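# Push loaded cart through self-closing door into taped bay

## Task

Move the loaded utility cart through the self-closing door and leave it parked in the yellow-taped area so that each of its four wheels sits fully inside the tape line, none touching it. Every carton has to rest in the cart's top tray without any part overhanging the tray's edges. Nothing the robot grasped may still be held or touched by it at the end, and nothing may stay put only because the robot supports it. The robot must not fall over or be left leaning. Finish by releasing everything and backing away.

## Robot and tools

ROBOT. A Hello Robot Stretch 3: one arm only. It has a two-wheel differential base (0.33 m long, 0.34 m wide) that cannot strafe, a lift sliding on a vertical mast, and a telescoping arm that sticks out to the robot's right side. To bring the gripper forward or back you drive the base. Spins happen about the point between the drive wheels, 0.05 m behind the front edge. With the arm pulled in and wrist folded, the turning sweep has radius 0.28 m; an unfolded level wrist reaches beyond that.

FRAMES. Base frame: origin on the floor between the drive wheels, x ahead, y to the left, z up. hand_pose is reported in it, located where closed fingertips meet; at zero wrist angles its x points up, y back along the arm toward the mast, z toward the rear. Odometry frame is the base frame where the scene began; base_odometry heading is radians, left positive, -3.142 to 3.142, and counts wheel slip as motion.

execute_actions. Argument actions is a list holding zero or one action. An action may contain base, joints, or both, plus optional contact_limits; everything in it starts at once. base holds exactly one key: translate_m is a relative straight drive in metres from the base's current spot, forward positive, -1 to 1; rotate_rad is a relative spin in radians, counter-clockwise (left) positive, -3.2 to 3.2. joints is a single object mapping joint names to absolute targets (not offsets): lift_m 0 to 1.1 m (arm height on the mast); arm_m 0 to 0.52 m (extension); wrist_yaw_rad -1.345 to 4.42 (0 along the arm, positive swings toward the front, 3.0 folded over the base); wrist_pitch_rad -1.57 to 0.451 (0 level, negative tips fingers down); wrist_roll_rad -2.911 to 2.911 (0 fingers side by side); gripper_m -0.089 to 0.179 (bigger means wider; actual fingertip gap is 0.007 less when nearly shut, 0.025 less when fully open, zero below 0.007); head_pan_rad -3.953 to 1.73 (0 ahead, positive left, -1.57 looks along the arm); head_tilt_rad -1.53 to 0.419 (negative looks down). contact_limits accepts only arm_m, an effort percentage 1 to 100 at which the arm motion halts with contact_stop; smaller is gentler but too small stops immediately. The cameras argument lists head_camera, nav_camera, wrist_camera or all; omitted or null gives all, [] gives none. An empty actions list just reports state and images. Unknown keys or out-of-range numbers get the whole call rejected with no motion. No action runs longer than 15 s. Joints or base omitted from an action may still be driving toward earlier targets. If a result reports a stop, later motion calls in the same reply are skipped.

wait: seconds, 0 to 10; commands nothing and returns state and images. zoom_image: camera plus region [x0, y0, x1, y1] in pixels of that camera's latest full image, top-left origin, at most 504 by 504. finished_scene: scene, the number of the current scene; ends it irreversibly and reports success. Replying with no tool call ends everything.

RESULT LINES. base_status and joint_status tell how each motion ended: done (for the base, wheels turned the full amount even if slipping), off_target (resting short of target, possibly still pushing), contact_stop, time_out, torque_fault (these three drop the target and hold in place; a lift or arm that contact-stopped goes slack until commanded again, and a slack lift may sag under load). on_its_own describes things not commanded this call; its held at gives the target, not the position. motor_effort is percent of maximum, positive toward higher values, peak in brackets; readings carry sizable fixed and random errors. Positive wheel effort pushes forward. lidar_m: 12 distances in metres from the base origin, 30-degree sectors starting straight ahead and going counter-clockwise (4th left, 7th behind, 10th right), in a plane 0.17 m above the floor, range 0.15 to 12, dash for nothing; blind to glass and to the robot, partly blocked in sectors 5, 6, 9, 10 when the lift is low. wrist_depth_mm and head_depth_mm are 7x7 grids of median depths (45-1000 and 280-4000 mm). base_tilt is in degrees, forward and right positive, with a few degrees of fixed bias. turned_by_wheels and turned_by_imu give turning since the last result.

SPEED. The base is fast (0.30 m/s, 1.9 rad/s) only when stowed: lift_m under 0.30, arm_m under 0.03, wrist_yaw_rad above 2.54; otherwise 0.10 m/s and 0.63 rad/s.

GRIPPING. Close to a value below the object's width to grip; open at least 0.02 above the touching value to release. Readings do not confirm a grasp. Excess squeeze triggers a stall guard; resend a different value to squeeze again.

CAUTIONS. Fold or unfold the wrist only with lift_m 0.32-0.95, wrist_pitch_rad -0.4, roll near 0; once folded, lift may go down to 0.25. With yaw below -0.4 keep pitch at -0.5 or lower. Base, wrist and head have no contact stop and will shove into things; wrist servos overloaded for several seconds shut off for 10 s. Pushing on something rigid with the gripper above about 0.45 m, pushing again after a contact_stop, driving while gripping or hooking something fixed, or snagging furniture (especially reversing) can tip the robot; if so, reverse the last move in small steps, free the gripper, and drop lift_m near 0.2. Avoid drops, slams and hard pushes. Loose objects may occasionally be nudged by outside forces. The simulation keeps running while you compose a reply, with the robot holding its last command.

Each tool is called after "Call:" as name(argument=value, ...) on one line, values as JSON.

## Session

Call:
execute_actions(actions=[{"joints":{"head_tilt_rad":-0.7,"lift_m":0.28}}])

Scene clock: 2.20 s.
base_odometry: x=+0.000 y=+0.000 heading=+0.000 (m, m, rad; odometry frame)
turned_by_wheels: +0.000 (rad since the last result)
turned_by_imu: +0.000 (rad since the last result)
base_tilt: forward=+3.4 right=+1.1 (deg)
lidar_m: 1.68 1.68 1.05 0.89 0.88 1.00 0.84 0.84 0.95 1.01 1.01 1.99
head_depth_mm: 1715 1942 2243 1979 1599 1354 1177 / 1650 1863 2143 1968 1605 1354 1173 / 1593 1784 2048 1932 1616 1355 1176 / 1525 1718 1979 1953 1598 1349 1179 / 1471 1658 1888 1965 1598 1342 1171 / 1422 1606 1803 1947 1589 1344 1168 / 1391 1541 1729 1871 1578 1344 1168
base_status: not commanded
joint_positions: lift_m=+0.280 arm_m=-0.001 wrist_yaw_rad=+2.915 wrist_pitch_rad=-0.605 wrist_roll_rad=+0.018 gripper_m=+0.037 head_pan_rad=-0.009 head_tilt_rad=-0.691
joint_status: all done
motor_effort: left_wheel=-1(1) right_wheel=+0(0) lift_m=+25(30) arm_m=+0(0) wrist_yaw_rad=+0(0) wrist_pitch_rad=+6(6) wrist_roll_rad=+0(0) gripper_m=+1(1) head_pan_rad=-1(1) head_tilt_rad=-6(50) (%)
hand_pose: x=+0.0230 y=+0.0478 z=+0.2535 quat_wxyz=(+0.287, +0.700, +0.131, +0.641) (m; base frame)
wrist_depth_mm: 695 823 866 981 - - - / 752 - 834 832 806 789 808 / 718 - 669 672 665 651 650 / 572 555 562 561 563 552 540 / 497 507 - 478 486 471 471 / - - - - - 422 415 / - - - - 363 374 370
pictures: head_camera (sideways: a quarter turn clockwise sets it upright), nav_camera (sideways: a quarter turn counterclockwise sets it upright), wrist_camera
camera_calibration (this result's frames):
head_camera: T_world_to_cam=[[-0.660526, 0.0238118, -0.750425, 1.00622], [0.0537691, 0.998431, -0.0156465, 0.0174859], [0.748875, -0.0506846, -0.66077, 0.808342], [0, 0, 0, 1]] pos_world=[0.0583495, -0.00044788, 1.2895]
nav_camera: T_world_to_cam=[[0.62276, 0.0268366, 0.781952, -0.979326], [0.0163664, -0.99964, 0.0212731, 0.0238884], [0.782241, -0.000450303, -0.622975, 0.770286], [0, 0, 0, 1]] pos_world=[0.0069452, 0.0505084, 1.24515]
wrist_camera: T_world_to_cam=[[0.97762, -0.20775, -0.0331511, -0.0000335029], [-0.165047, -0.659675, -0.733204, 0.258514], [0.130454, 0.722266, -0.6792, 0.296649], [0, 0, 0, 1]] pos_world=[0.00400094, -0.0437309, 0.391027]
Images, in order (width x height): head_camera 896x504, nav_camera 672x504, wrist_camera 644x364.

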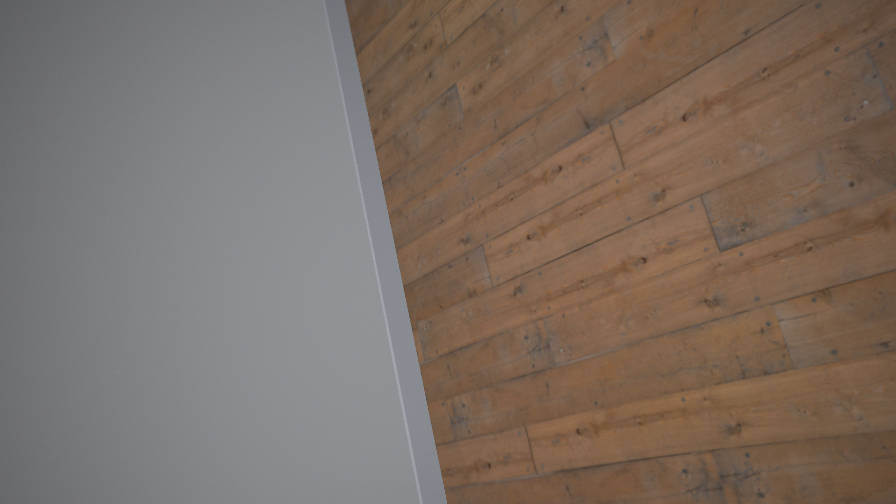

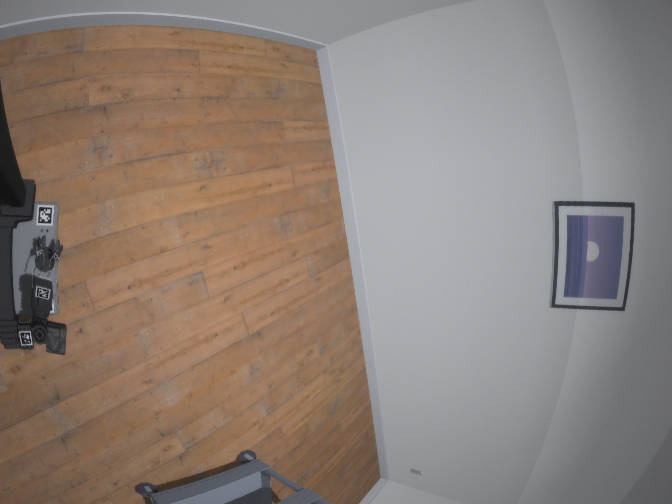

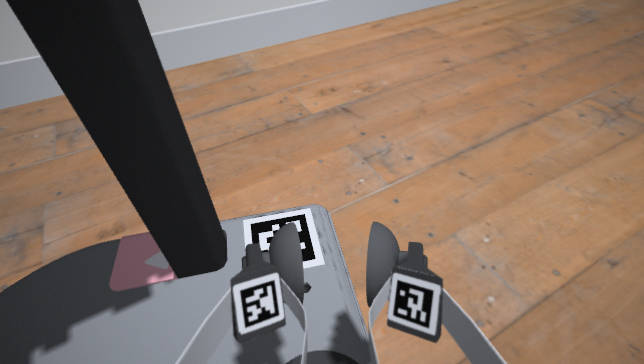

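Call:
execute_actions(actions=[{"base":{"rotate_rad":-1.55}}], cameras=["nav_camera","head_camera"])

Scene clock: 5.43 s.
base_odometry: x=+0.000 y=+0.000 heading=-1.550 (m, m, rad; odometry frame)
turned_by_wheels: -1.550 (rad since the last result)
turned_by_imu: -1.548 (rad since the last result)
base_tilt: forward=+3.3 right=+1.1 (deg)
lidar_m: 1.00 1.02 1.94 1.68 1.68 1.02 0.89 0.89 0.97 0.84 0.84 0.98
head_depth_mm: 1357 1433 1416 1473 1527 1355 1179 / 1624 1728 1859 1895 1597 1360 1178 / 1902 2115 2263 1952 1599 1362 1171 / 2391 2685 2489 1945 1591 1349 1175 / 2522 2860 2472 1885 1577 1348 1178 / 2464 1226 1434 1485 1507 1342 1166 / 2377 1226 1412 1360 1513 1339 1162
base_status: done
joint_positions: lift_m=+0.280 arm_m=-0.001 wrist_yaw_rad=+2.915 wrist_pitch_rad=-0.605 wrist_roll_rad=+0.018 gripper_m=+0.037 head_pan_rad=-0.009 head_tilt_rad=-0.692
joint_status: not commanded
motor_effort: left_wheel=+0(8) right_wheel=-1(6) lift_m=+24(25) arm_m=+0(0) wrist_yaw_rad=+0(0) wrist_pitch_rad=+6(6) wrist_roll_rad=+0(0) gripper_m=+0(0) head_pan_rad=+0(1) head_tilt_rad=-5(6) (%)
hand_pose: x=+0.0230 y=+0.0478 z=+0.2535 quat_wxyz=(+0.287, +0.700, +0.131, +0.641) (m; base frame)
wrist_depth_mm: - - - - - - 984 / 858 - 815 810 822 818 809 / 681 - 663 682 658 661 662 / 585 560 566 560 556 552 547 / 501 505 - 489 489 467 469 / - - - - - 416 417 / - - - - 369 374 370
pictures: head_camera (sideways: a quarter turn clockwise sets it upright), nav_camera (sideways: a quarter turn counterclockwise sets it upright)
camera_calibration (this result's frames):
head_camera: T_world_to_cam=[[-0.661144, 0.0238174, -0.749881, 1.00552], [0.0537561, 0.998431, -0.0156832, 0.0175338], [0.74833, -0.0506795, -0.661387, 0.809149], [0, 0, 0, 1]] pos_world=[0.0583393, -0.000447781, 1.28945]
nav_camera: T_world_to_cam=[[0.623405, 0.0268307, 0.781439, -0.978661], [0.016384, -0.99964, 0.0212521, 0.0239158], [0.781728, -0.000445502, -0.62362, 0.771127], [0, 0, 0, 1]] pos_world=[0.00689844, 0.0505089, 1.24515]
Images, in order (width x height): head_camera 896x504, nav_camera 672x504.

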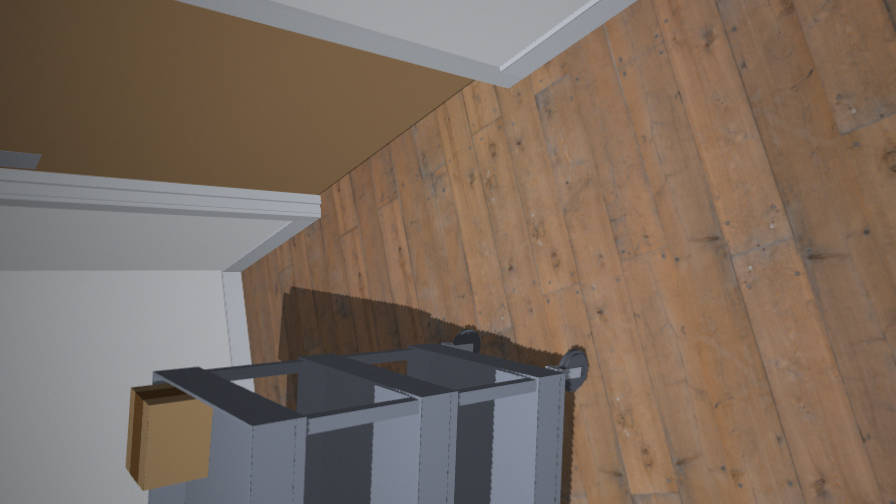

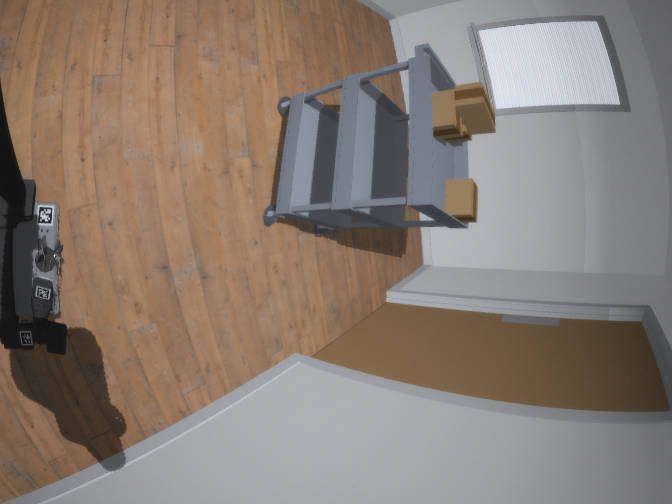

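Call:
execute_actions(actions=[{"base":{"rotate_rad":-0.124}}], cameras=[])

Call:
execute_actions(actions=[{"base":{"translate_m":1.0}}], cameras=[])

Call:
execute_actions(actions=[{"base":{"translate_m":0.36}}], cameras=[])

Call:
execute_actions(actions=[{"base":{"rotate_rad":2.42},"joints":{"head_tilt_rad":-1.2,"head_pan_rad":-0.4}}], cameras=[])

Call:
execute_actions(actions=[{"joints":{"lift_m":0.4,"wrist_yaw_rad":2.0,"wrist_pitch_rad":-0.2}}], cameras=[])

Call:
execute_actions(actions=[{"joints":{"wrist_yaw_rad":1.57,"wrist_pitch_rad":0,"wrist_roll_rad":-1.57,"gripper_m":0.17}}], cameras=["nav_camera","wrist_camera"])

Scene clock: 20.63 s.
base_odometry: x=+0.000 y=+0.000 heading=-1.674 (m, m, rad; odometry frame)
turned_by_wheels: -0.124 (rad since the last result)
turned_by_imu: -0.124 (rad since the last result)
base_tilt: forward=+3.3 right=+1.0 (deg)
lidar_m: 1.28 1.00 2.10 1.69 1.68 1.11 0.89 0.89 0.96 0.85 0.84 0.92
head_depth_mm: 1052 1136 1209 1308 1434 1360 1174 / 1323 1425 1418 1560 1556 1366 1175 / 1536 1692 1882 1895 1607 1356 1173 / 1863 2091 2282 1962 1604 1348 1174 / 2178 2531 2467 1947 1591 1346 1171 / 2514 2822 2482 1883 1551 1346 1169 / 2423 1237 1453 1266 1466 1343 1174
base_status: done
joint_positions: lift_m=+0.280 arm_m=-0.001 wrist_yaw_rad=+2.915 wrist_pitch_rad=-0.605 wrist_roll_rad=+0.018 gripper_m=+0.037 head_pan_rad=-0.009 head_tilt_rad=-0.692
joint_status: not commanded
motor_effort: left_wheel=+0(4) right_wheel=-2(6) lift_m=+25(25) arm_m=+0(1) wrist_yaw_rad=+0(0) wrist_pitch_rad=+6(6) wrist_roll_rad=+0(0) gripper_m=+0(1) head_pan_rad=+0(0) head_tilt_rad=-5(5) (%)
hand_pose: x=+0.0230 y=+0.0478 z=+0.2535 quat_wxyz=(+0.287, +0.700, +0.131, +0.641) (m; base frame)
wrist_depth_mm: - - - - - - - / 833 - 819 843 822 805 786 / 693 - 653 672 662 664 659 / 577 550 561 561 545 554 547 / 499 503 - 492 486 473 463 / - - - - - 424 420 / - - - - 369 374 370
pictures: none
No camera images: the call's "cameras" was empty. Leave "cameras" out to get every camera's image.

Scene clock: 25.67 s.
base_odometry: x=-0.103 y=-0.995 heading=-1.674 (m, m, rad; odometry frame)
turned_by_wheels: +0.000 (rad since the last result)
turned_by_imu: +0.001 (rad since the last result)
base_tilt: forward=+3.2 right=+1.1 (deg)
lidar_m: 0.91 0.47 0.34 0.32 2.05 2.24 1.82 1.21 0.59 0.48 0.47 0.59
head_depth_mm: 678 725 780 840 920 1005 1112 / 775 840 914 996 1113 1254 1178 / 908 1001 1106 1245 1412 1347 1172 / 1057 1193 1365 1580 1586 1347 1175 / 1205 1396 1663 1835 1597 1355 1167 / 1618 1844 2136 1942 1588 1351 1169 / 1627 1819 2044 1936 1579 1334 1167
base_status: done
joint_positions: lift_m=+0.280 arm_m=-0.001 wrist_yaw_rad=+2.915 wrist_pitch_rad=-0.605 wrist_roll_rad=+0.018 gripper_m=+0.037 head_pan_rad=-0.009 head_tilt_rad=-0.692
joint_status: not commanded
motor_effort: left_wheel=+1(6) right_wheel=-1(4) lift_m=+24(25) arm_m=+0(1) wrist_yaw_rad=+0(0) wrist_pitch_rad=+6(6) wrist_roll_rad=+0(0) gripper_m=+0(0) head_pan_rad=+0(0) head_tilt_rad=-4(6) (%)
hand_pose: x=+0.0230 y=+0.0478 z=+0.2534 quat_wxyz=(+0.287, +0.700, +0.131, +0.641) (m; base frame)
wrist_depth_mm: - - 668 675 649 508 964 / 873 - 397 407 427 468 806 / 693 - 616 608 645 609 655 / 570 549 562 551 550 541 558 / 487 503 - 482 492 472 473 / - - - - - 417 414 / - - - - 367 377 375
pictures: none
No camera images: the call's "cameras" was empty. Leave "cameras" out to get every camera's image.

Scene clock: 28.53 s.
base_odometry: x=-0.140 y=-1.353 heading=-1.674 (m, m, rad; odometry frame)
turned_by_wheels: +0.000 (rad since the last result)
turned_by_imu: +0.000 (rad since the last result)
base_tilt: forward=+3.2 right=+1.0 (deg)
lidar_m: 0.70 1.62 1.77 0.33 0.34 0.46 2.15 0.87 0.43 0.37 0.41 0.45
head_depth_mm: 509 542 583 631 688 756 839 / 583 630 685 751 835 935 1066 / 685 746 828 930 1057 1235 1174 / 765 859 981 1139 1372 1349 1169 / 855 998 1183 1460 1545 1351 1177 / 1172 1448 1698 1882 1573 1348 1165 / 1346 1501 1693 1845 1579 1343 1167
base_status: done
joint_positions: lift_m=+0.280 arm_m=-0.001 wrist_yaw_rad=+2.915 wrist_pitch_rad=-0.605 wrist_roll_rad=+0.018 gripper_m=+0.037 head_pan_rad=-0.009 head_tilt_rad=-0.693
joint_status: not commanded
motor_effort: left_wheel=+0(5) right_wheel=-1(5) lift_m=+25(24) arm_m=-1(1) wrist_yaw_rad=+0(0) wrist_pitch_rad=+6(6) wrist_roll_rad=+0(0) gripper_m=-1(1) head_pan_rad=+0(0) head_tilt_rad=-5(5) (%)
hand_pose: x=+0.0230 y=+0.0478 z=+0.2534 quat_wxyz=(+0.287, +0.700, +0.131, +0.641) (m; base frame)
wrist_depth_mm: - 677 671 - - - - / 507 - 398 802 819 800 820 / 375 - 431 643 655 644 657 / 554 560 571 553 555 538 551 / 491 502 - 490 494 473 474 / - - - - - 424 414 / - - - - 372 373 367
pictures: none
No camera images: the call's "cameras" was empty. Leave "cameras" out to get every camera's image.

Scene clock: 31.13 s.
base_odometry: x=-0.140 y=-1.353 heading=+0.746 (m, m, rad; odometry frame)
turned_by_wheels: +2.420 (rad since the last result)
turned_by_imu: +2.417 (rad since the last result)
base_tilt: forward=+3.3 right=+1.0 (deg)
lidar_m: 0.39 2.27 1.95 0.53 0.37 0.41 0.42 0.54 1.02 1.65 0.33 0.33
head_depth_mm: 496 453 499 1375 1281 1199 1118 / 648 457 505 888 1274 1205 1103 / 654 590 533 872 1251 - - / 646 595 889 879 1253 1202 - / 644 592 892 1174 1253 1198 - / 641 589 901 1211 1254 1173 1124 / 604 583 1392 1332 1245 1167 1105
base_status: done
joint_positions: lift_m=+0.280 arm_m=-0.001 wrist_yaw_rad=+2.915 wrist_pitch_rad=-0.605 wrist_roll_rad=+0.018 gripper_m=+0.037 head_pan_rad=-0.393 head_tilt_rad=-1.186
joint_status: all done
motor_effort: left_wheel=-3(7) right_wheel=+1(8) lift_m=+25(25) arm_m=+0(1) wrist_yaw_rad=+0(0) wrist_pitch_rad=+6(6) wrist_roll_rad=+0(0) gripper_m=-1(0) head_pan_rad=-3(24) head_tilt_rad=-10(50) (%)
hand_pose: x=+0.0230 y=+0.0478 z=+0.2534 quat_wxyz=(+0.287, +0.700, +0.131, +0.641) (m; base frame)
wrist_depth_mm: - 529 730 - - - - / 333 - 739 841 805 796 791 / 365 - 658 658 656 657 658 / 398 446 560 552 562 560 548 / 444 452 - 492 492 474 477 / - - - - - 421 419 / - - - - 367 370 373
pictures: none
No camera images: the call's "cameras" was empty. Leave "cameras" out to get every camera's image.

Scene clock: 33.07 s.
base_odometry: x=-0.140 y=-1.353 heading=+0.746 (m, m, rad; odometry frame)
turned_by_wheels: +0.000 (rad since the last result)
turned_by_imu: +0.000 (rad since the last result)
base_tilt: forward=+3.2 right=+1.0 (deg)
lidar_m: 0.39 2.28 1.95 0.53 0.37 0.41 0.42 0.54 1.03 1.65 0.33 0.33
head_depth_mm: 496 454 500 1368 1275 1190 1131 / 647 456 505 886 1270 - 1103 / 653 590 536 874 1249 - - / 649 593 887 880 1263 - - / 647 590 890 1180 1258 1195 - / 642 588 894 1208 1244 1172 1125 / 605 585 1398 1342 1248 1163 1110
base_status: not commanded
joint_positions: lift_m=+0.400 arm_m=-0.001 wrist_yaw_rad=+2.002 wrist_pitch_rad=-0.219 wrist_roll_rad=+0.018 gripper_m=+0.037 head_pan_rad=-0.393 head_tilt_rad=-1.186
joint_status: all done
motor_effort: left_wheel=-1(2) right_wheel=+1(1) lift_m=+44(47) arm_m=-1(2) wrist_yaw_rad=-2(4) wrist_pitch_rad=+10(8) wrist_roll_rad=+0(0) gripper_m=+0(1) head_pan_rad=-3(3) head_tilt_rad=-9(9) (%)
hand_pose: x=+0.2012 y=-0.0420 z=+0.4592 quat_wxyz=(+0.442, +0.638, -0.318, +0.545) (m; base frame)
wrist_depth_mm: - - - - - - - / - - - - 350 245 189 / - - - - 367 251 194 / - - - - - - 196 / - - - - - - 680 / 860 861 848 843 - 597 604 / 696 705 674 700 471 492 493
pictures: none
No camera images: the call's "cameras" was empty. Leave "cameras" out to get every camera's image.

Scene clock: 34.87 s.
base_odometry: x=-0.140 y=-1.353 heading=+0.746 (m, m, rad; odometry frame)
turned_by_wheels: +0.000 (rad since the last result)
turned_by_imu: +0.000 (rad since the last result)
base_tilt: forward=+3.3 right=+1.1 (deg)
lidar_m: 0.38 2.27 1.95 0.53 0.37 0.41 0.42 0.54 1.03 1.65 0.33 0.33
head_depth_mm: 496 454 498 1381 1274 1195 1126 / 647 457 504 889 1276 - 1097 / 653 592 536 872 1264 - - / 647 594 887 876 1261 - - / 645 592 896 1181 1253 1196 - / 640 589 896 1210 1250 1167 1119 / 603 583 1399 1335 1250 1174 1100
base_status: not commanded
joint_positions: lift_m=+0.400 arm_m=-0.001 wrist_yaw_rad=+1.572 wrist_pitch_rad=-0.021 wrist_roll_rad=-1.567 gripper_m=+0.170 head_pan_rad=-0.393 head_tilt_rad=-1.186
joint_status: all done
motor_effort: left_wheel=-2(1) right_wheel=+1(1) lift_m=+44(44) arm_m=-1(0) wrist_yaw_rad=-2(2) wrist_pitch_rad=+10(11) wrist_roll_rad=-1(4) gripper_m=+1(96) head_pan_rad=-3(3) head_tilt_rad=-10(9) (%)
hand_pose: x=+0.2343 y=-0.1437 z=+0.5090 quat_wxyz=(+0.707, +0.009, +0.007, +0.707) (m; base frame)
wrist_depth_mm: 592 786 - - - - - / 385 470 - 360 - - 363 / 415 535 - 309 - - 357 / 422 604 - 274 - 557 353 / 422 626 866 245 - 565 357 / 410 689 882 223 - 596 320 / - 707 809 204 - 603 -
pictures: nav_camera (sideways: a quarter turn counterclockwise sets it upright), wrist_camera
camera_calibration (this result's frames):
nav_camera: T_world_to_cam=[[0.86143, -0.322004, 0.392749, -0.473697], [-0.352765, -0.935689, 0.00658684, 0.0452692], [0.36537, -0.144222, -0.919622, 1.15852], [0, 0, 0, 1]] pos_world=[0.000736739, 0.0569104, 1.25115]
wrist_camera: T_world_to_cam=[[0.0547115, -0.00339315, 0.998496, -0.517481], [-0.140218, -0.990111, 0.00431842, -0.074319], [0.988608, -0.140243, -0.0546462, -0.0619452], [0, 0, 0, 1]] pos_world=[0.0791308, -0.0840273, 0.513639]
Images, in order (width x height): nav_camera 672x504, wrist_camera 644x364.

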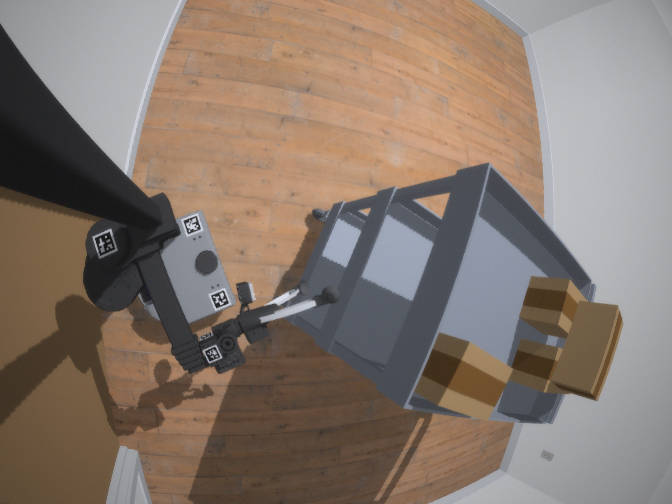

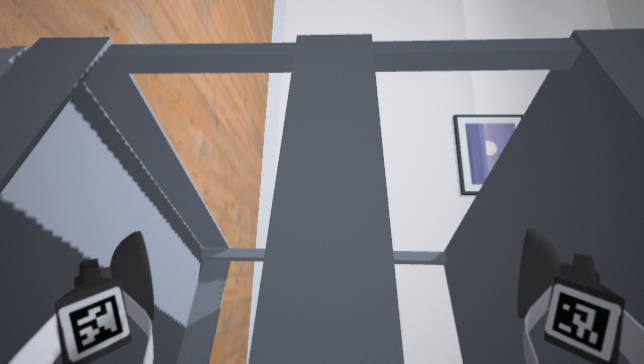

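Call:
execute_actions(actions=[{"base":{"translate_m":0.135},"joints":{"lift_m":0.393}}], cameras=[])

Call:
execute_actions(actions=[{"joints":{"gripper_m":0.04,"head_tilt_rad":-1.45,"head_pan_rad":-1.5}}], cameras=["wrist_camera"])

Call:
execute_actions(actions=[{"base":{"translate_m":-0.3}}], cameras=["nav_camera"])

Call:
execute_actions(actions=[{"base":{"translate_m":-0.25}}], cameras=["nav_camera"])

Scene clock: 41.70 s.
base_odometry: x=-0.041 y=-1.261 heading=+0.746 (m, m, rad; odometry frame)
turned_by_wheels: +0.000 (rad since the last result)
turned_by_imu: -0.001 (rad since the last result)
base_tilt: forward=+3.3 right=+1.2 (deg)
lidar_m: 0.28 2.21 2.08 0.72 0.48 0.47 0.55 0.70 1.39 0.28 0.24 0.24
head_depth_mm: 605 604 419 459 1247 1196 1123 / 632 599 551 495 827 - 1100 / 594 598 550 527 928 - - / 633 594 545 834 1225 - - / 629 591 544 848 1232 1195 - / 620 578 546 850 1245 1174 1119 / 1690 542 545 1330 1250 1166 1104
base_status: done
joint_positions: lift_m=+0.393 arm_m=-0.001 wrist_yaw_rad=+1.572 wrist_pitch_rad=-0.020 wrist_roll_rad=-1.567 gripper_m=+0.170 head_pan_rad=-0.393 head_tilt_rad=-1.186
joint_status: all done
motor_effort: left_wheel=-2(0) right_wheel=+2(6) lift_m=+24(41) arm_m=-1(2) wrist_yaw_rad=-2(2) wrist_pitch_rad=+10(10) wrist_roll_rad=-2(2) gripper_m=+1(1) head_pan_rad=-3(3) head_tilt_rad=-9(10) (%)
hand_pose: x=+0.2343 y=-0.1437 z=+0.5030 quat_wxyz=(+0.707, +0.008, +0.006, +0.707) (m; base frame)
wrist_depth_mm: 283 278 273 236 261 264 262 / 363 852 - 202 213 - - / 395 847 - 175 178 - 364 / 415 521 - 155 157 - 362 / 420 559 146 139 138 613 363 / 406 675 129 126 125 599 323 / - 669 117 116 114 565 -
pictures: none
No camera images: the call's "cameras" was empty. Leave "cameras" out to get every camera's image.

Scene clock: 43.53 s.
base_odometry: x=-0.041 y=-1.261 heading=+0.746 (m, m, rad; odometry frame)
turned_by_wheels: +0.000 (rad since the last result)
turned_by_imu: +0.000 (rad since the last result)
base_tilt: forward=+3.3 right=+1.0 (deg)
lidar_m: 0.28 2.21 2.08 0.72 0.48 0.47 0.55 0.70 1.39 0.28 0.24 0.24
head_depth_mm: 1372 1348 1316 1283 1268 1129 865 / 1371 1336 1307 1282 1256 - 1045 / 1362 1334 1299 - - - - / 1358 1321 1297 - - 1211 1195 / 1343 632 948 1251 1232 1205 1184 / 427 446 803 1248 1229 1209 1181 / 371 421 792 1096 1226 1200 1169
base_status: not commanded
joint_positions: lift_m=+0.393 arm_m=-0.001 wrist_yaw_rad=+1.588 wrist_pitch_rad=-0.016 wrist_roll_rad=-1.570 gripper_m=+0.041 head_pan_rad=-1.494 head_tilt_rad=-1.433
joint_status: all done
on_its_own: wrist_yaw_rad is at rest, and its effort (-19) is outside its rest range (-12 to +12)
motor_effort: left_wheel=+0(1) right_wheel=+2(7) lift_m=+24(24) arm_m=+0(1) wrist_yaw_rad=-19(32) wrist_pitch_rad=+8(10) wrist_roll_rad=-1(1) gripper_m=-25(100) head_pan_rad=-2(32) head_tilt_rad=-10(38) (%)
hand_pose: x=+0.2344 y=-0.1395 z=+0.5039 quat_wxyz=(+0.701, +0.006, +0.006, +0.713) (m; base frame)
wrist_depth_mm: 291 288 282 257 269 272 266 / 352 787 - 216 - - - / 389 844 - 187 195 - 361 / 414 522 - 163 167 - 361 / 420 564 155 147 146 535 357 / 418 565 134 133 132 479 360 / 423 569 124 121 120 592 343
pictures: wrist_camera
camera_calibration (this result's frames):
wrist_camera: T_world_to_cam=[[0.050339, 0.000241962, 0.998732, -0.510914], [-0.123905, -0.992273, 0.00648555, -0.0752904], [0.991016, -0.124074, -0.04992, -0.0624041], [0, 0, 0, 1]] pos_world=[0.0782335, -0.0823277, 0.507639]
Images, in order (width x height): wrist_camera 644x364.

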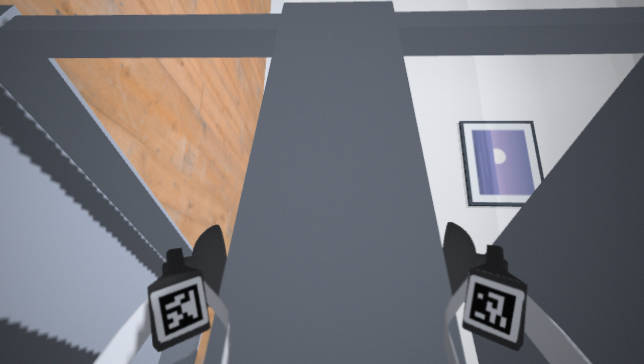

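Scene clock: 48.00 s.
base_odometry: x=-0.261 y=-1.465 heading=+0.746 (m, m, rad; odometry frame)
turned_by_wheels: +0.000 (rad since the last result)
turned_by_imu: -0.001 (rad since the last result)
base_tilt: forward=+3.1 right=+1.0 (deg)
lidar_m: 0.26 2.35 1.12 0.30 0.28 0.27 0.27 0.35 0.80 1.58 0.27 0.25
head_depth_mm: 1370 1352 1311 1038 770 598 511 / 1368 1330 1307 1283 1125 - 616 / 1362 1336 1300 - - - - / 1358 1321 1293 - - 1209 780 / 1346 1318 1290 1256 1230 1216 1150 / 506 743 807 1242 1229 1197 1176 / 428 478 800 912 1212 1199 1166
base_status: done
joint_positions: lift_m=+0.393 arm_m=-0.001 wrist_yaw_rad=+1.502 wrist_pitch_rad=-0.016 wrist_roll_rad=-1.570 gripper_m=+0.048 head_pan_rad=-1.494 head_tilt_rad=-1.433
joint_status: not commanded
on_its_own: wrist_yaw_rad is held at +1.517, not at your +1.570, by its stall guard, which is not easing now; gripper_m is held at +0.047, not at your +0.040, by its stall guard, which is not easing now; wrist_yaw_rad is at rest, and its effort (+17) is outside its rest range (-12 to +12)
motor_effort: left_wheel=-6(23) right_wheel=-3(18) lift_m=+25(26) arm_m=-2(2) wrist_yaw_rad=+17(40) wrist_pitch_rad=+8(8) wrist_roll_rad=+0(0) gripper_m=-22(24) head_pan_rad=-2(2) head_tilt_rad=-10(11) (%)
hand_pose: x=+0.2339 y=-0.1617 z=+0.5038 quat_wxyz=(+0.731, +0.006, +0.006, +0.682) (m; base frame)
wrist_depth_mm: 365 845 - 162 162 - - / 396 848 - 156 155 - 362 / 418 556 697 148 148 600 362 / 419 592 760 143 142 546 361 / 423 610 140 138 137 560 360 / 415 554 134 133 132 487 360 / 422 549 131 128 127 598 361
pictures: nav_camera (sideways: a quarter turn counterclockwise sets it upright)
camera_calibration (this result's frames):
nav_camera: T_world_to_cam=[[0.108394, -0.981891, 0.155374, -0.159979], [-0.993933, -0.109978, -0.00160916, 0.0598514], [0.0186677, -0.154257, -0.987854, 1.24916], [0, 0, 0, 1]] pos_world=[0.05351, 0.042192, 1.25894]
Images, in order (width x height): nav_camera 672x504.

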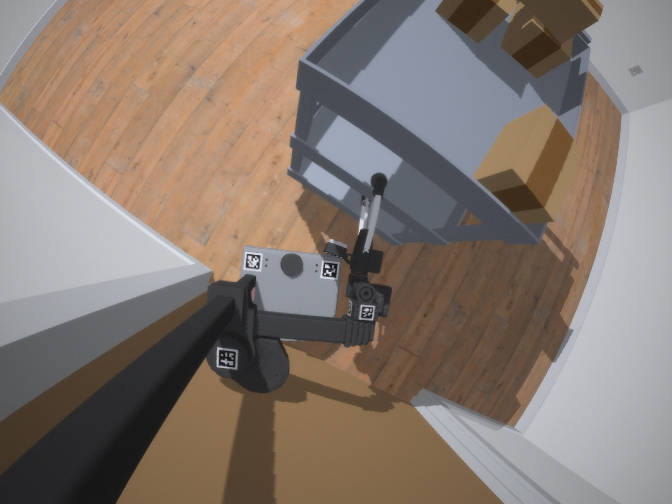

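Scene clock: 51.77 s.
base_odometry: x=-0.445 y=-1.634 heading=+0.746 (m, m, rad; odometry frame)
turned_by_wheels: +0.000 (rad since the last result)
turned_by_imu: -0.001 (rad since the last result)
base_tilt: forward=+3.3 right=+1.0 (deg)
lidar_m: 0.24 2.46 0.31 0.23 0.23 0.24 0.33 1.55 0.66 1.48 0.28 0.24
head_depth_mm: 894 1082 1314 1293 1232 593 435 / 1371 1304 1312 1284 1260 - 495 / 1361 1332 1294 - - - - / 1352 1322 1305 - - 935 562 / 1342 1308 1279 1254 1236 1145 631 / 1335 811 958 1242 1230 1203 705 / 458 752 801 784 1211 1197 706
base_status: done
joint_positions: lift_m=+0.393 arm_m=-0.001 wrist_yaw_rad=+1.505 wrist_pitch_rad=-0.017 wrist_roll_rad=-1.570 gripper_m=+0.048 head_pan_rad=-1.494 head_tilt_rad=-1.433
joint_status: not commanded
on_its_own: wrist_yaw_rad is held at +1.517, not at your +1.570, by its stall guard, which is not easing now; gripper_m is held at +0.047, not at your +0.040, by its stall guard, which is not easing now; wrist_yaw_rad is at rest, and its effort (+14) is outside its rest range (-12 to +12)
motor_effort: left_wheel=-3(36) right_wheel=-4(31) lift_m=+26(26) arm_m=-2(1) wrist_yaw_rad=+14(21) wrist_pitch_rad=+8(8) wrist_roll_rad=-1(0) gripper_m=-21(21) head_pan_rad=-3(2) head_tilt_rad=-10(11) (%)
hand_pose: x=+0.2339 y=-0.1608 z=+0.5036 quat_wxyz=(+0.730, +0.007, +0.006, +0.683) (m; base frame)
wrist_depth_mm: 376 823 - 140 139 - 389 / 419 537 141 138 137 - 365 / 417 600 139 137 136 562 359 / 413 606 138 136 135 563 360 / 419 602 136 134 133 553 361 / 420 556 134 132 131 481 364 / 421 528 133 132 130 592 358
pictures: nav_camera (sideways: a quarter turn counterclockwise sets it upright)
camera_calibration (this result's frames):
nav_camera: T_world_to_cam=[[0.108192, -0.981925, 0.155299, -0.15988], [-0.993955, -0.109772, -0.0016117, 0.0598548], [0.0186301, -0.154186, -0.987866, 1.24918], [0, 0, 0, 1]] pos_world=[0.0535185, 0.0421855, 1.25894]
Images, in order (width x height): nav_camera 672x504.

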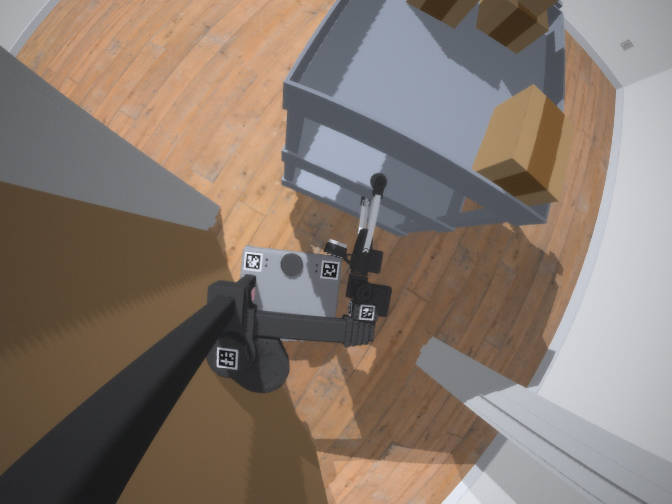

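Call:
execute_actions(actions=[{"base":{"translate_m":-0.5}}], cameras=["nav_camera"])

Call:
execute_actions(actions=[{"base":{"translate_m":-0.4},"joints":{"head_pan_rad":1.2,"head_tilt_rad":-1.2}}], cameras=["nav_camera"])

Scene clock: 60.53 s.
base_odometry: x=-0.812 y=-1.974 heading=+0.746 (m, m, rad; odometry frame)
turned_by_wheels: +0.000 (rad since the last result)
turned_by_imu: -0.002 (rad since the last result)
base_tilt: forward=+3.1 right=+1.0 (deg)
lidar_m: 0.20 0.21 0.21 0.19 0.19 0.24 1.80 1.32 1.24 0.59 0.30 0.21
head_depth_mm: 1381 1346 1318 1280 1267 640 433 / 1369 1344 1308 1284 1258 - 468 / 1361 1321 1303 - - - - / 1162 1327 1295 - - 756 466 / 869 1185 1287 1261 1241 819 481 / 853 1305 1272 1243 1223 866 494 / 1331 807 799 779 769 908 510
base_status: done
joint_positions: lift_m=+0.393 arm_m=-0.001 wrist_yaw_rad=+1.521 wrist_pitch_rad=-0.022 wrist_roll_rad=-1.571 gripper_m=+0.048 head_pan_rad=-1.494 head_tilt_rad=-1.433
joint_status: not commanded
on_its_own: wrist_yaw_rad is held at +1.517, not at your +1.570, by its stall guard, which is not easing now; gripper_m is held at +0.047, not at your +0.040, by its stall guard, which is not easing now
motor_effort: left_wheel=+0(16) right_wheel=-5(23) lift_m=+27(27) arm_m=-2(2) wrist_yaw_rad=-4(13) wrist_pitch_rad=+11(11) wrist_roll_rad=+0(1) gripper_m=-21(22) head_pan_rad=-2(3) head_tilt_rad=-11(11) (%)
hand_pose: x=+0.2340 y=-0.1567 z=+0.5022 quat_wxyz=(+0.724, +0.008, +0.008, +0.689) (m; base frame)
wrist_depth_mm: 410 574 116 113 112 520 370 / 407 575 120 118 116 522 369 / 412 597 125 122 120 527 372 / 411 575 130 127 125 564 368 / 413 582 134 131 129 558 362 / 417 523 138 136 134 489 360 / 410 465 146 143 141 - 360
pictures: nav_camera (sideways: a quarter turn counterclockwise sets it upright)
camera_calibration (this result's frames):
nav_camera: T_world_to_cam=[[0.108169, -0.981928, 0.155299, -0.159879], [-0.993958, -0.109749, -0.00161171, 0.0598549], [0.0186264, -0.154186, -0.987866, 1.24918], [0, 0, 0, 1]] pos_world=[0.0535195, 0.0421844, 1.25894]
Images, in order (width x height): nav_camera 672x504.

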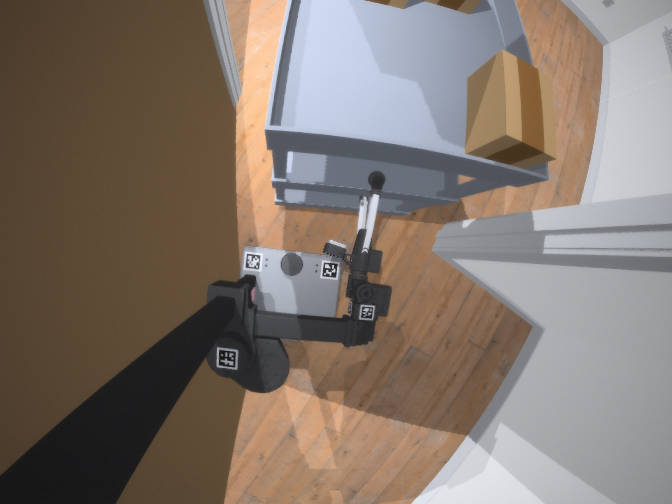

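Scene clock: 65.57 s.
base_odometry: x=-1.105 y=-2.246 heading=+0.746 (m, m, rad; odometry frame)
turned_by_wheels: +0.000 (rad since the last result)
turned_by_imu: -0.001 (rad since the last result)
base_tilt: forward=+3.3 right=+1.0 (deg)
lidar_m: 0.15 0.15 0.19 0.18 0.18 1.41 1.43 1.14 1.07 1.09 0.33 0.18
head_depth_mm: - 347 555 840 477 469 997 / - 315 458 903 469 763 1110 / - 301 392 679 1241 1156 - / - - 341 541 1220 1190 - / - - 315 450 776 - - / - - 294 384 560 - - / - - - 336 - - 1097
base_status: done
joint_positions: lift_m=+0.393 arm_m=-0.001 wrist_yaw_rad=+1.532 wrist_pitch_rad=-0.022 wrist_roll_rad=-1.571 gripper_m=+0.048 head_pan_rad=+1.193 head_tilt_rad=-1.199
joint_status: all done
on_its_own: wrist_yaw_rad is held at +1.517, not at your +1.570, by its stall guard, which is not easing now; gripper_m is held at +0.047, not at your +0.040, by its stall guard, which is not easing now; wrist_yaw_rad is at rest, and its effort (-16) is outside its rest range (-12 to +12)
motor_effort: left_wheel=+0(7) right_wheel=-4(17) lift_m=+27(28) arm_m=-2(2) wrist_yaw_rad=-16(16) wrist_pitch_rad=+11(11) wrist_roll_rad=+0(0) gripper_m=-20(21) head_pan_rad=+2(32) head_tilt_rad=+0(25) (%)
hand_pose: x=+0.2341 y=-0.1539 z=+0.5022 quat_wxyz=(+0.721, +0.008, +0.008, +0.693) (m; base frame)
wrist_depth_mm: 411 573 93 92 91 92 366 / 417 579 100 98 97 463 364 / 417 591 108 106 104 488 363 / 410 582 118 115 113 522 367 / 413 550 128 124 122 - 368 / 406 474 139 136 134 - 362 / 374 768 160 151 149 - 360
pictures: nav_camera (sideways: a quarter turn counterclockwise sets it upright)
camera_calibration (this result's frames):
nav_camera: T_world_to_cam=[[0.310632, 0.871079, 0.380432, -0.454295], [0.941031, -0.338263, 0.00615059, 0.037945], [0.134044, 0.356088, -0.924788, 1.16664], [0, 0, 0, 1]] pos_world=[-0.0509705, -0.00686546, 1.25149]
Images, in order (width x height): nav_camera 672x504.

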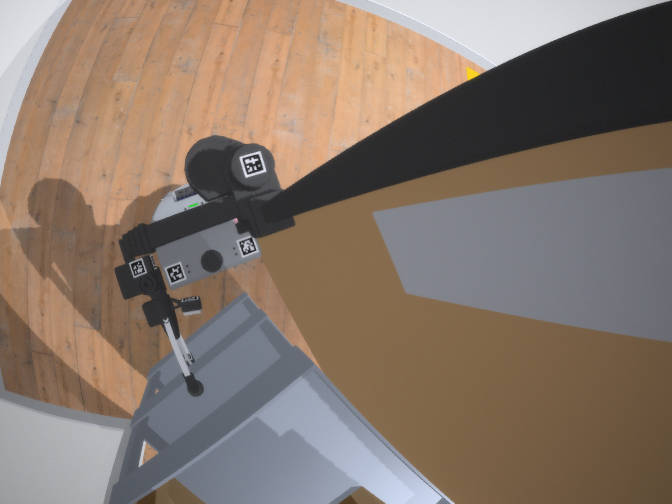

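Call:
execute_actions(actions=[{"base":{"translate_m":-0.5},"joints":{"head_pan_rad":0.3,"head_tilt_rad":-1.1}}], cameras=["nav_camera"])

Call:
execute_actions(actions=[{"base":{"translate_m":-0.6}}], cameras=["nav_camera"])

Scene clock: 74.53 s.
base_odometry: x=-1.472 y=-2.585 heading=+0.746 (m, m, rad; odometry frame)
turned_by_wheels: +0.000 (rad since the last result)
turned_by_imu: -0.003 (rad since the last result)
base_tilt: forward=+3.2 right=+1.0 (deg)
lidar_m: 0.20 0.21 2.90 1.48 1.02 0.95 0.97 0.91 0.86 0.87 0.30 0.21
head_depth_mm: 555 576 591 536 509 1071 1112 / 727 644 589 534 509 1156 1102 / 710 642 586 533 796 1169 - / 473 567 626 523 802 1179 - / 1588 1703 1559 1412 1276 1192 - / 1839 1698 1539 1391 1276 1182 - / 1900 1698 1523 1393 1274 1177 -
base_status: done
joint_positions: lift_m=+0.393 arm_m=-0.001 wrist_yaw_rad=+1.499 wrist_pitch_rad=-0.022 wrist_roll_rad=-1.573 gripper_m=+0.048 head_pan_rad=+0.307 head_tilt_rad=-1.100
joint_status: all done
on_its_own: wrist_yaw_rad is held at +1.511, not at your +1.570, by its stall guard, which is not easing now; gripper_m is held at +0.047, not at your +0.040, by its stall guard, which is not easing now; wrist_yaw_rad is at rest, and its effort (+13) is outside its rest range (-12 to +12)
motor_effort: left_wheel=-2(7) right_wheel=-1(15) lift_m=+27(27) arm_m=-2(2) wrist_yaw_rad=+13(39) wrist_pitch_rad=+11(11) wrist_roll_rad=+1(1) gripper_m=-21(22) head_pan_rad=-3(32) head_tilt_rad=-1(16) (%)
hand_pose: x=+0.2336 y=-0.1624 z=+0.5024 quat_wxyz=(+0.732, +0.007, +0.009, +0.681) (m; base frame)
wrist_depth_mm: 412 572 115 112 111 489 367 / 411 565 119 116 115 521 362 / 412 586 124 121 119 531 364 / 411 595 129 125 124 566 363 / 408 596 134 131 129 555 365 / 417 518 138 136 134 482 360 / 403 463 146 143 140 989 360
pictures: nav_camera (sideways: a quarter turn counterclockwise sets it upright)
camera_calibration (this result's frames):
nav_camera: T_world_to_cam=[[0.831015, 0.297465, 0.470032, -0.574173], [0.332304, -0.943126, 0.00935524, 0.0374852], [0.446082, 0.148419, -0.8826, 1.10993], [0, 0, 0, 1]] pos_world=[-0.0304314, 0.0414143, 1.24916]
Images, in order (width x height): nav_camera 672x504.

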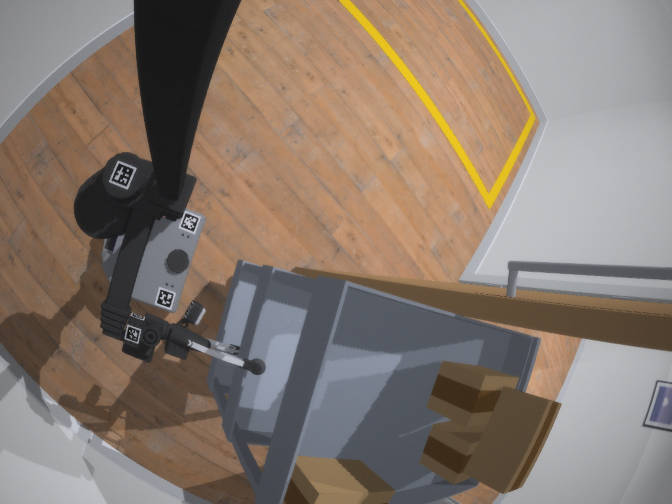

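Scene clock: 81.57 s.
base_odometry: x=-1.913 y=-2.992 heading=+0.746 (m, m, rad; odometry frame)
turned_by_wheels: +0.000 (rad since the last result)
turned_by_imu: -0.002 (rad since the last result)
base_tilt: forward=+3.3 right=+1.0 (deg)
lidar_m: 0.25 2.24 2.40 0.65 0.45 0.42 0.43 0.55 0.61 0.62 0.28 0.25
head_depth_mm: 1684 648 593 535 510 943 1108 / 1849 1741 581 534 806 1083 1101 / 1914 1723 578 531 832 1181 - / 1943 1709 1545 1371 1230 1190 - / 1922 1713 1547 1391 1287 1193 - / 1906 1702 1526 1392 1282 1180 - / 1901 1708 1523 1394 1279 1174 -
base_status: done
joint_positions: lift_m=+0.393 arm_m=-0.001 wrist_yaw_rad=+1.468 wrist_pitch_rad=-0.022 wrist_roll_rad=-1.578 gripper_m=+0.048 head_pan_rad=+0.307 head_tilt_rad=-1.100
joint_status: not commanded
on_its_own: wrist_yaw_rad is held at +1.468, not at your +1.570, by its stall guard, which is not easing now; gripper_m is held at +0.047, not at your +0.040, by its stall guard, which is not easing now
motor_effort: left_wheel=-1(6) right_wheel=-2(12) lift_m=+27(27) arm_m=-1(2) wrist_yaw_rad=+0(28) wrist_pitch_rad=+11(11) wrist_roll_rad=+3(4) gripper_m=-20(22) head_pan_rad=-3(3) head_tilt_rad=+0(0) (%)
hand_pose: x=+0.2330 y=-0.1702 z=+0.5023 quat_wxyz=(+0.742, +0.006, +0.011, +0.670) (m; base frame)
wrist_depth_mm: 381 834 - 145 144 - 411 / 409 545 - 143 142 - 369 / 411 577 742 142 140 564 366 / 418 582 762 140 139 560 367 / 412 597 140 138 137 574 368 / 412 548 138 136 136 489 361 / 419 532 137 135 135 597 361
pictures: nav_camera (sideways: a quarter turn counterclockwise sets it upright)
camera_calibration (this result's frames):
nav_camera: T_world_to_cam=[[0.830959, 0.297447, 0.470142, -0.574316], [0.332303, -0.943126, 0.00935922, 0.03748], [0.446187, 0.148452, -0.882541, 1.10986], [0, 0, 0, 1]] pos_world=[-0.0304251, 0.0414163, 1.24915]
Images, in order (width x height): nav_camera 672x504.

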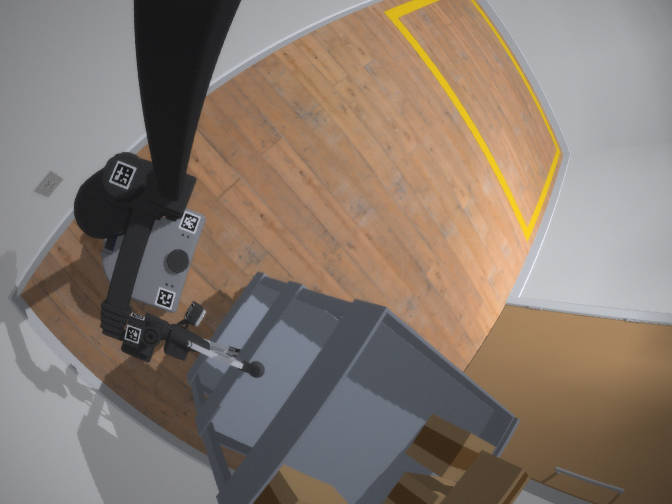

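Door closed. Now tow alongside.

Call:
execute_actions(actions=[{"base":{"rotate_rad":0.55},"joints":{"wrist_yaw_rad":0.85}}], cameras=[])

Call:
execute_actions(actions=[{"base":{"rotate_rad":0.52},"joints":{"wrist_yaw_rad":0.2,"head_pan_rad":-1.8}}], cameras=[])

Call:
execute_actions(actions=[{"base":{"translate_m":0.2},"joints":{"wrist_yaw_rad":-0.3}}], cameras=["nav_camera"])

Call:
execute_actions(actions=[{"base":{"translate_m":0.4},"joints":{"wrist_yaw_rad":-0.7,"arm_m":0.08}}], cameras=["nav_camera"])

Scene clock: 87.90 s.
base_odometry: x=-1.913 y=-2.993 heading=+1.296 (m, m, rad; odometry frame)
turned_by_wheels: +0.550 (rad since the last result)
turned_by_imu: +0.541 (rad since the last result)
base_tilt: forward=+3.3 right=+1.0 (deg)
lidar_m: 2.26 2.24 0.64 0.44 0.42 0.42 0.55 0.61 0.62 0.36 0.32 0.32
head_depth_mm: 1988 1749 1584 1427 792 1038 1016 / 1946 1737 1555 1417 1277 1167 - / 1943 1748 1560 1416 1297 1195 1127 / 1945 1713 1547 1405 1284 1184 - / 1907 1708 1539 1397 1277 1199 - / 1933 1713 1549 1390 1281 1186 - / 1898 1699 1533 1386 1273 1176 -
base_status: done
joint_positions: lift_m=+0.393 arm_m=-0.001 wrist_yaw_rad=+0.830 wrist_pitch_rad=-0.022 wrist_roll_rad=-1.575 gripper_m=+0.048 head_pan_rad=+0.307 head_tilt_rad=-1.100
joint_status: wrist_yaw_rad off_target (ended at +0.830, target +0.850)
on_its_own: gripper_m is held at +0.047, not at your +0.040, by its stall guard, which is not easing now; wrist_yaw_rad is at rest, and its effort (+22) is outside its rest range (-12 to +12)
motor_effort: left_wheel=-3(7) right_wheel=+9(21) lift_m=+28(27) arm_m=+0(1) wrist_yaw_rad=+22(72) wrist_pitch_rad=+10(12) wrist_roll_rad=+2(6) gripper_m=-20(21) head_pan_rad=-3(3) head_tilt_rad=+1(1) (%)
hand_pose: x=+0.1674 y=-0.3165 z=+0.5024 quat_wxyz=(+0.915, +0.009, +0.007, +0.403) (m; base frame)
wrist_depth_mm: 399 782 133 132 130 - 370 / 411 566 133 132 131 570 369 / 418 595 135 133 132 562 362 / 413 579 136 134 132 555 365 / 418 592 136 134 132 557 359 / 421 554 136 135 134 492 363 / 422 526 138 136 135 - 361
pictures: none
No camera images: the call's "cameras" was empty. Leave "cameras" out to get every camera's image.

Scene clock: 89.77 s.
base_odometry: x=-1.913 y=-2.993 heading=+1.816 (m, m, rad; odometry frame)
turned_by_wheels: +0.520 (rad since the last result)
turned_by_imu: +0.515 (rad since the last result)
base_tilt: forward=+3.2 right=+1.0 (deg)
lidar_m: 2.41 0.65 0.44 0.42 0.42 0.55 0.60 0.62 0.40 0.37 0.37 2.23
head_depth_mm: 921 1007 1104 1242 1282 1207 - / 1097 1220 1379 1393 1300 1202 - / 1356 562 747 1394 1311 - - / 554 515 608 920 1285 - - / 549 516 582 901 1177 1177 1102 / 708 646 565 881 1166 1176 1096 / 694 641 549 875 1137 1175 1089
base_status: done
joint_positions: lift_m=+0.393 arm_m=-0.001 wrist_yaw_rad=+0.178 wrist_pitch_rad=-0.023 wrist_roll_rad=-1.571 gripper_m=+0.048 head_pan_rad=-1.793 head_tilt_rad=-1.100
joint_status: wrist_yaw_rad off_target (ended at +0.178, target +0.200); the others done
on_its_own: gripper_m is held at +0.047, not at your +0.040, by its stall guard, which is not easing now; wrist_yaw_rad is at rest, and its effort (+24) is outside its rest range (-12 to +12)
motor_effort: left_wheel=-4(7) right_wheel=+7(16) lift_m=+28(27) arm_m=+0(0) wrist_yaw_rad=+24(58) wrist_pitch_rad=+11(12) wrist_roll_rad=+0(5) gripper_m=-21(20) head_pan_rad=-3(33) head_tilt_rad=+0(0) (%)
hand_pose: x=+0.0241 y=-0.3957 z=+0.5021 quat_wxyz=(+0.996, +0.012, +0.002, +0.089) (m; base frame)
wrist_depth_mm: 410 543 127 125 125 - 366 / 408 584 130 128 126 564 367 / 421 584 132 130 128 566 369 / 411 592 133 132 130 569 367 / 416 601 136 135 132 556 365 / 420 559 138 136 134 482 361 / 421 509 141 139 137 - 357
pictures: none
No camera images: the call's "cameras" was empty. Leave "cameras" out to get every camera's image.

Scene clock: 92.93 s.
base_odometry: x=-1.961 y=-2.798 heading=+1.816 (m, m, rad; odometry frame)
turned_by_wheels: +0.000 (rad since the last result)
turned_by_imu: -0.001 (rad since the last result)
base_tilt: forward=+3.3 right=+1.1 (deg)
lidar_m: 2.50 0.68 0.46 0.43 0.44 0.57 0.80 0.81 0.38 0.37 0.38 2.21
head_depth_mm: 1210 543 1391 1424 1306 1194 - / 558 519 613 1362 1297 1210 - / 712 550 598 924 1285 - - / 718 652 588 912 1186 - - / 717 649 580 894 1178 1171 1099 / 671 645 567 881 1235 1176 1093 / 686 641 563 878 1264 1176 1087
base_status: done
joint_positions: lift_m=+0.393 arm_m=-0.001 wrist_yaw_rad=-0.314 wrist_pitch_rad=-0.022 wrist_roll_rad=-1.575 gripper_m=+0.048 head_pan_rad=-1.793 head_tilt_rad=-1.100
joint_status: all done
on_its_own: gripper_m is held at +0.047, not at your +0.040, by its stall guard, which is not easing now; wrist_yaw_rad is at rest, and its effort (+15) is outside its rest range (-12 to +12)
motor_effort: left_wheel=-3(8) right_wheel=+5(17) lift_m=+27(28) arm_m=-1(3) wrist_yaw_rad=+15(88) wrist_pitch_rad=+11(12) wrist_roll_rad=+2(3) gripper_m=-23(20) head_pan_rad=-3(2) head_tilt_rad=+0(0) (%)
hand_pose: x=-0.1001 y=-0.3874 z=+0.5024 quat_wxyz=(+0.988, +0.012, +0.001, -0.156) (m; base frame)
wrist_depth_mm: 411 584 98 96 96 455 370 / 408 585 104 102 101 488 368 / 414 607 111 109 107 492 361 / 414 591 120 117 115 509 364 / 412 559 128 125 123 549 361 / 419 497 138 136 133 953 361 / 379 756 155 148 145 829 364
pictures: nav_camera (sideways: a quarter turn counterclockwise sets it upright)
camera_calibration (this result's frames):
nav_camera: T_world_to_cam=[[-0.162729, -0.867457, 0.470145, -0.568259], [-0.981881, 0.189267, 0.00935936, 0.0454964], [-0.0971019, -0.460104, -0.882539, 1.11317], [0, 0, 0, 1]] pos_world=[0.0602902, 0.0106209, 1.24915]
Images, in order (width x height): nav_camera 672x504.

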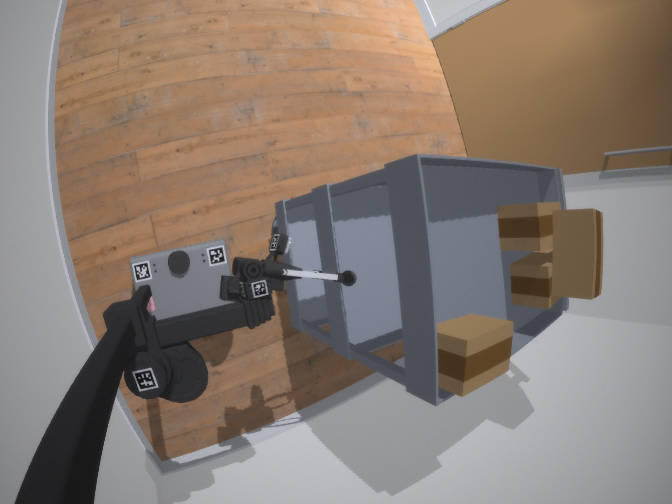

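Scene clock: 98.03 s.
base_odometry: x=-2.058 y=-2.410 heading=+1.815 (m, m, rad; odometry frame)
turned_by_wheels: +0.000 (rad since the last result)
turned_by_imu: -0.001 (rad since the last result)
base_tilt: forward=+3.2 right=+1.0 (deg)
lidar_m: 2.56 0.73 0.50 0.47 0.48 0.61 1.19 0.43 0.42 0.45 1.68 2.17
head_depth_mm: 720 518 568 922 1297 1197 - / 727 656 601 907 1266 1207 - / 725 654 943 919 1267 - - / 735 652 960 1122 - - - / 703 617 955 1184 1285 1185 1097 / 1585 624 1470 1394 1283 1180 1089 / 1617 1709 1535 1391 1274 1182 1092
base_status: done
joint_positions: lift_m=+0.393 arm_m=+0.080 wrist_yaw_rad=-0.705 wrist_pitch_rad=-0.023 wrist_roll_rad=-1.576 gripper_m=+0.048 head_pan_rad=-1.793 head_tilt_rad=-1.100
joint_status: all done
on_its_own: gripper_m is held at +0.047, not at your +0.040, by its stall guard, which is not easing now
motor_effort: left_wheel=-2(7) right_wheel=+4(15) lift_m=+27(27) arm_m=-1(9) wrist_yaw_rad=+5(68) wrist_pitch_rad=+11(12) wrist_roll_rad=+2(5) gripper_m=-19(21) head_pan_rad=-3(3) head_tilt_rad=+1(0) (%)
hand_pose: x=-0.1869 y=-0.4199 z=+0.5021 quat_wxyz=(+0.938, +0.012, -0.001, -0.345) (m; base frame)
wrist_depth_mm: 417 574 115 114 112 521 368 / 416 581 120 118 116 523 367 / 412 580 124 122 120 521 367 / 417 596 130 126 124 572 360 / 415 594 134 131 129 571 360 / 420 516 139 136 134 482 361 / 403 460 145 142 140 - 358
pictures: nav_camera (sideways: a quarter turn counterclockwise sets it upright)
camera_calibration (this result's frames):
nav_camera: T_world_to_cam=[[-0.162751, -0.867453, 0.470145, -0.568259], [-0.981876, 0.189291, 0.00935936, 0.0454964], [-0.0971132, -0.460101, -0.882539, 1.11317], [0, 0, 0, 1]] pos_world=[0.0602905, 0.0106195, 1.24915]
Images, in order (width x height): nav_camera 672x504.

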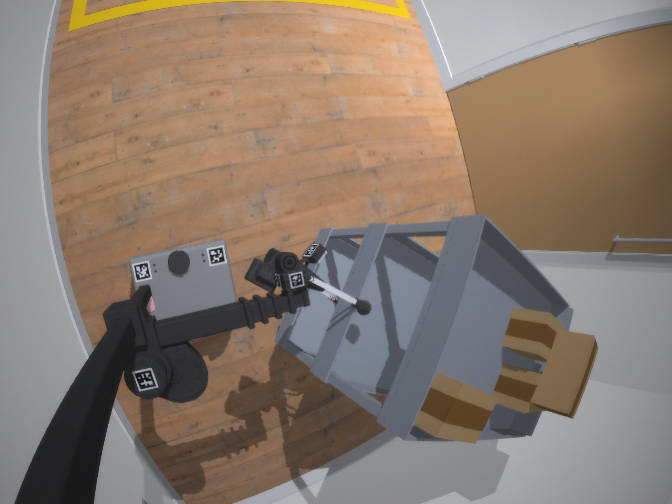

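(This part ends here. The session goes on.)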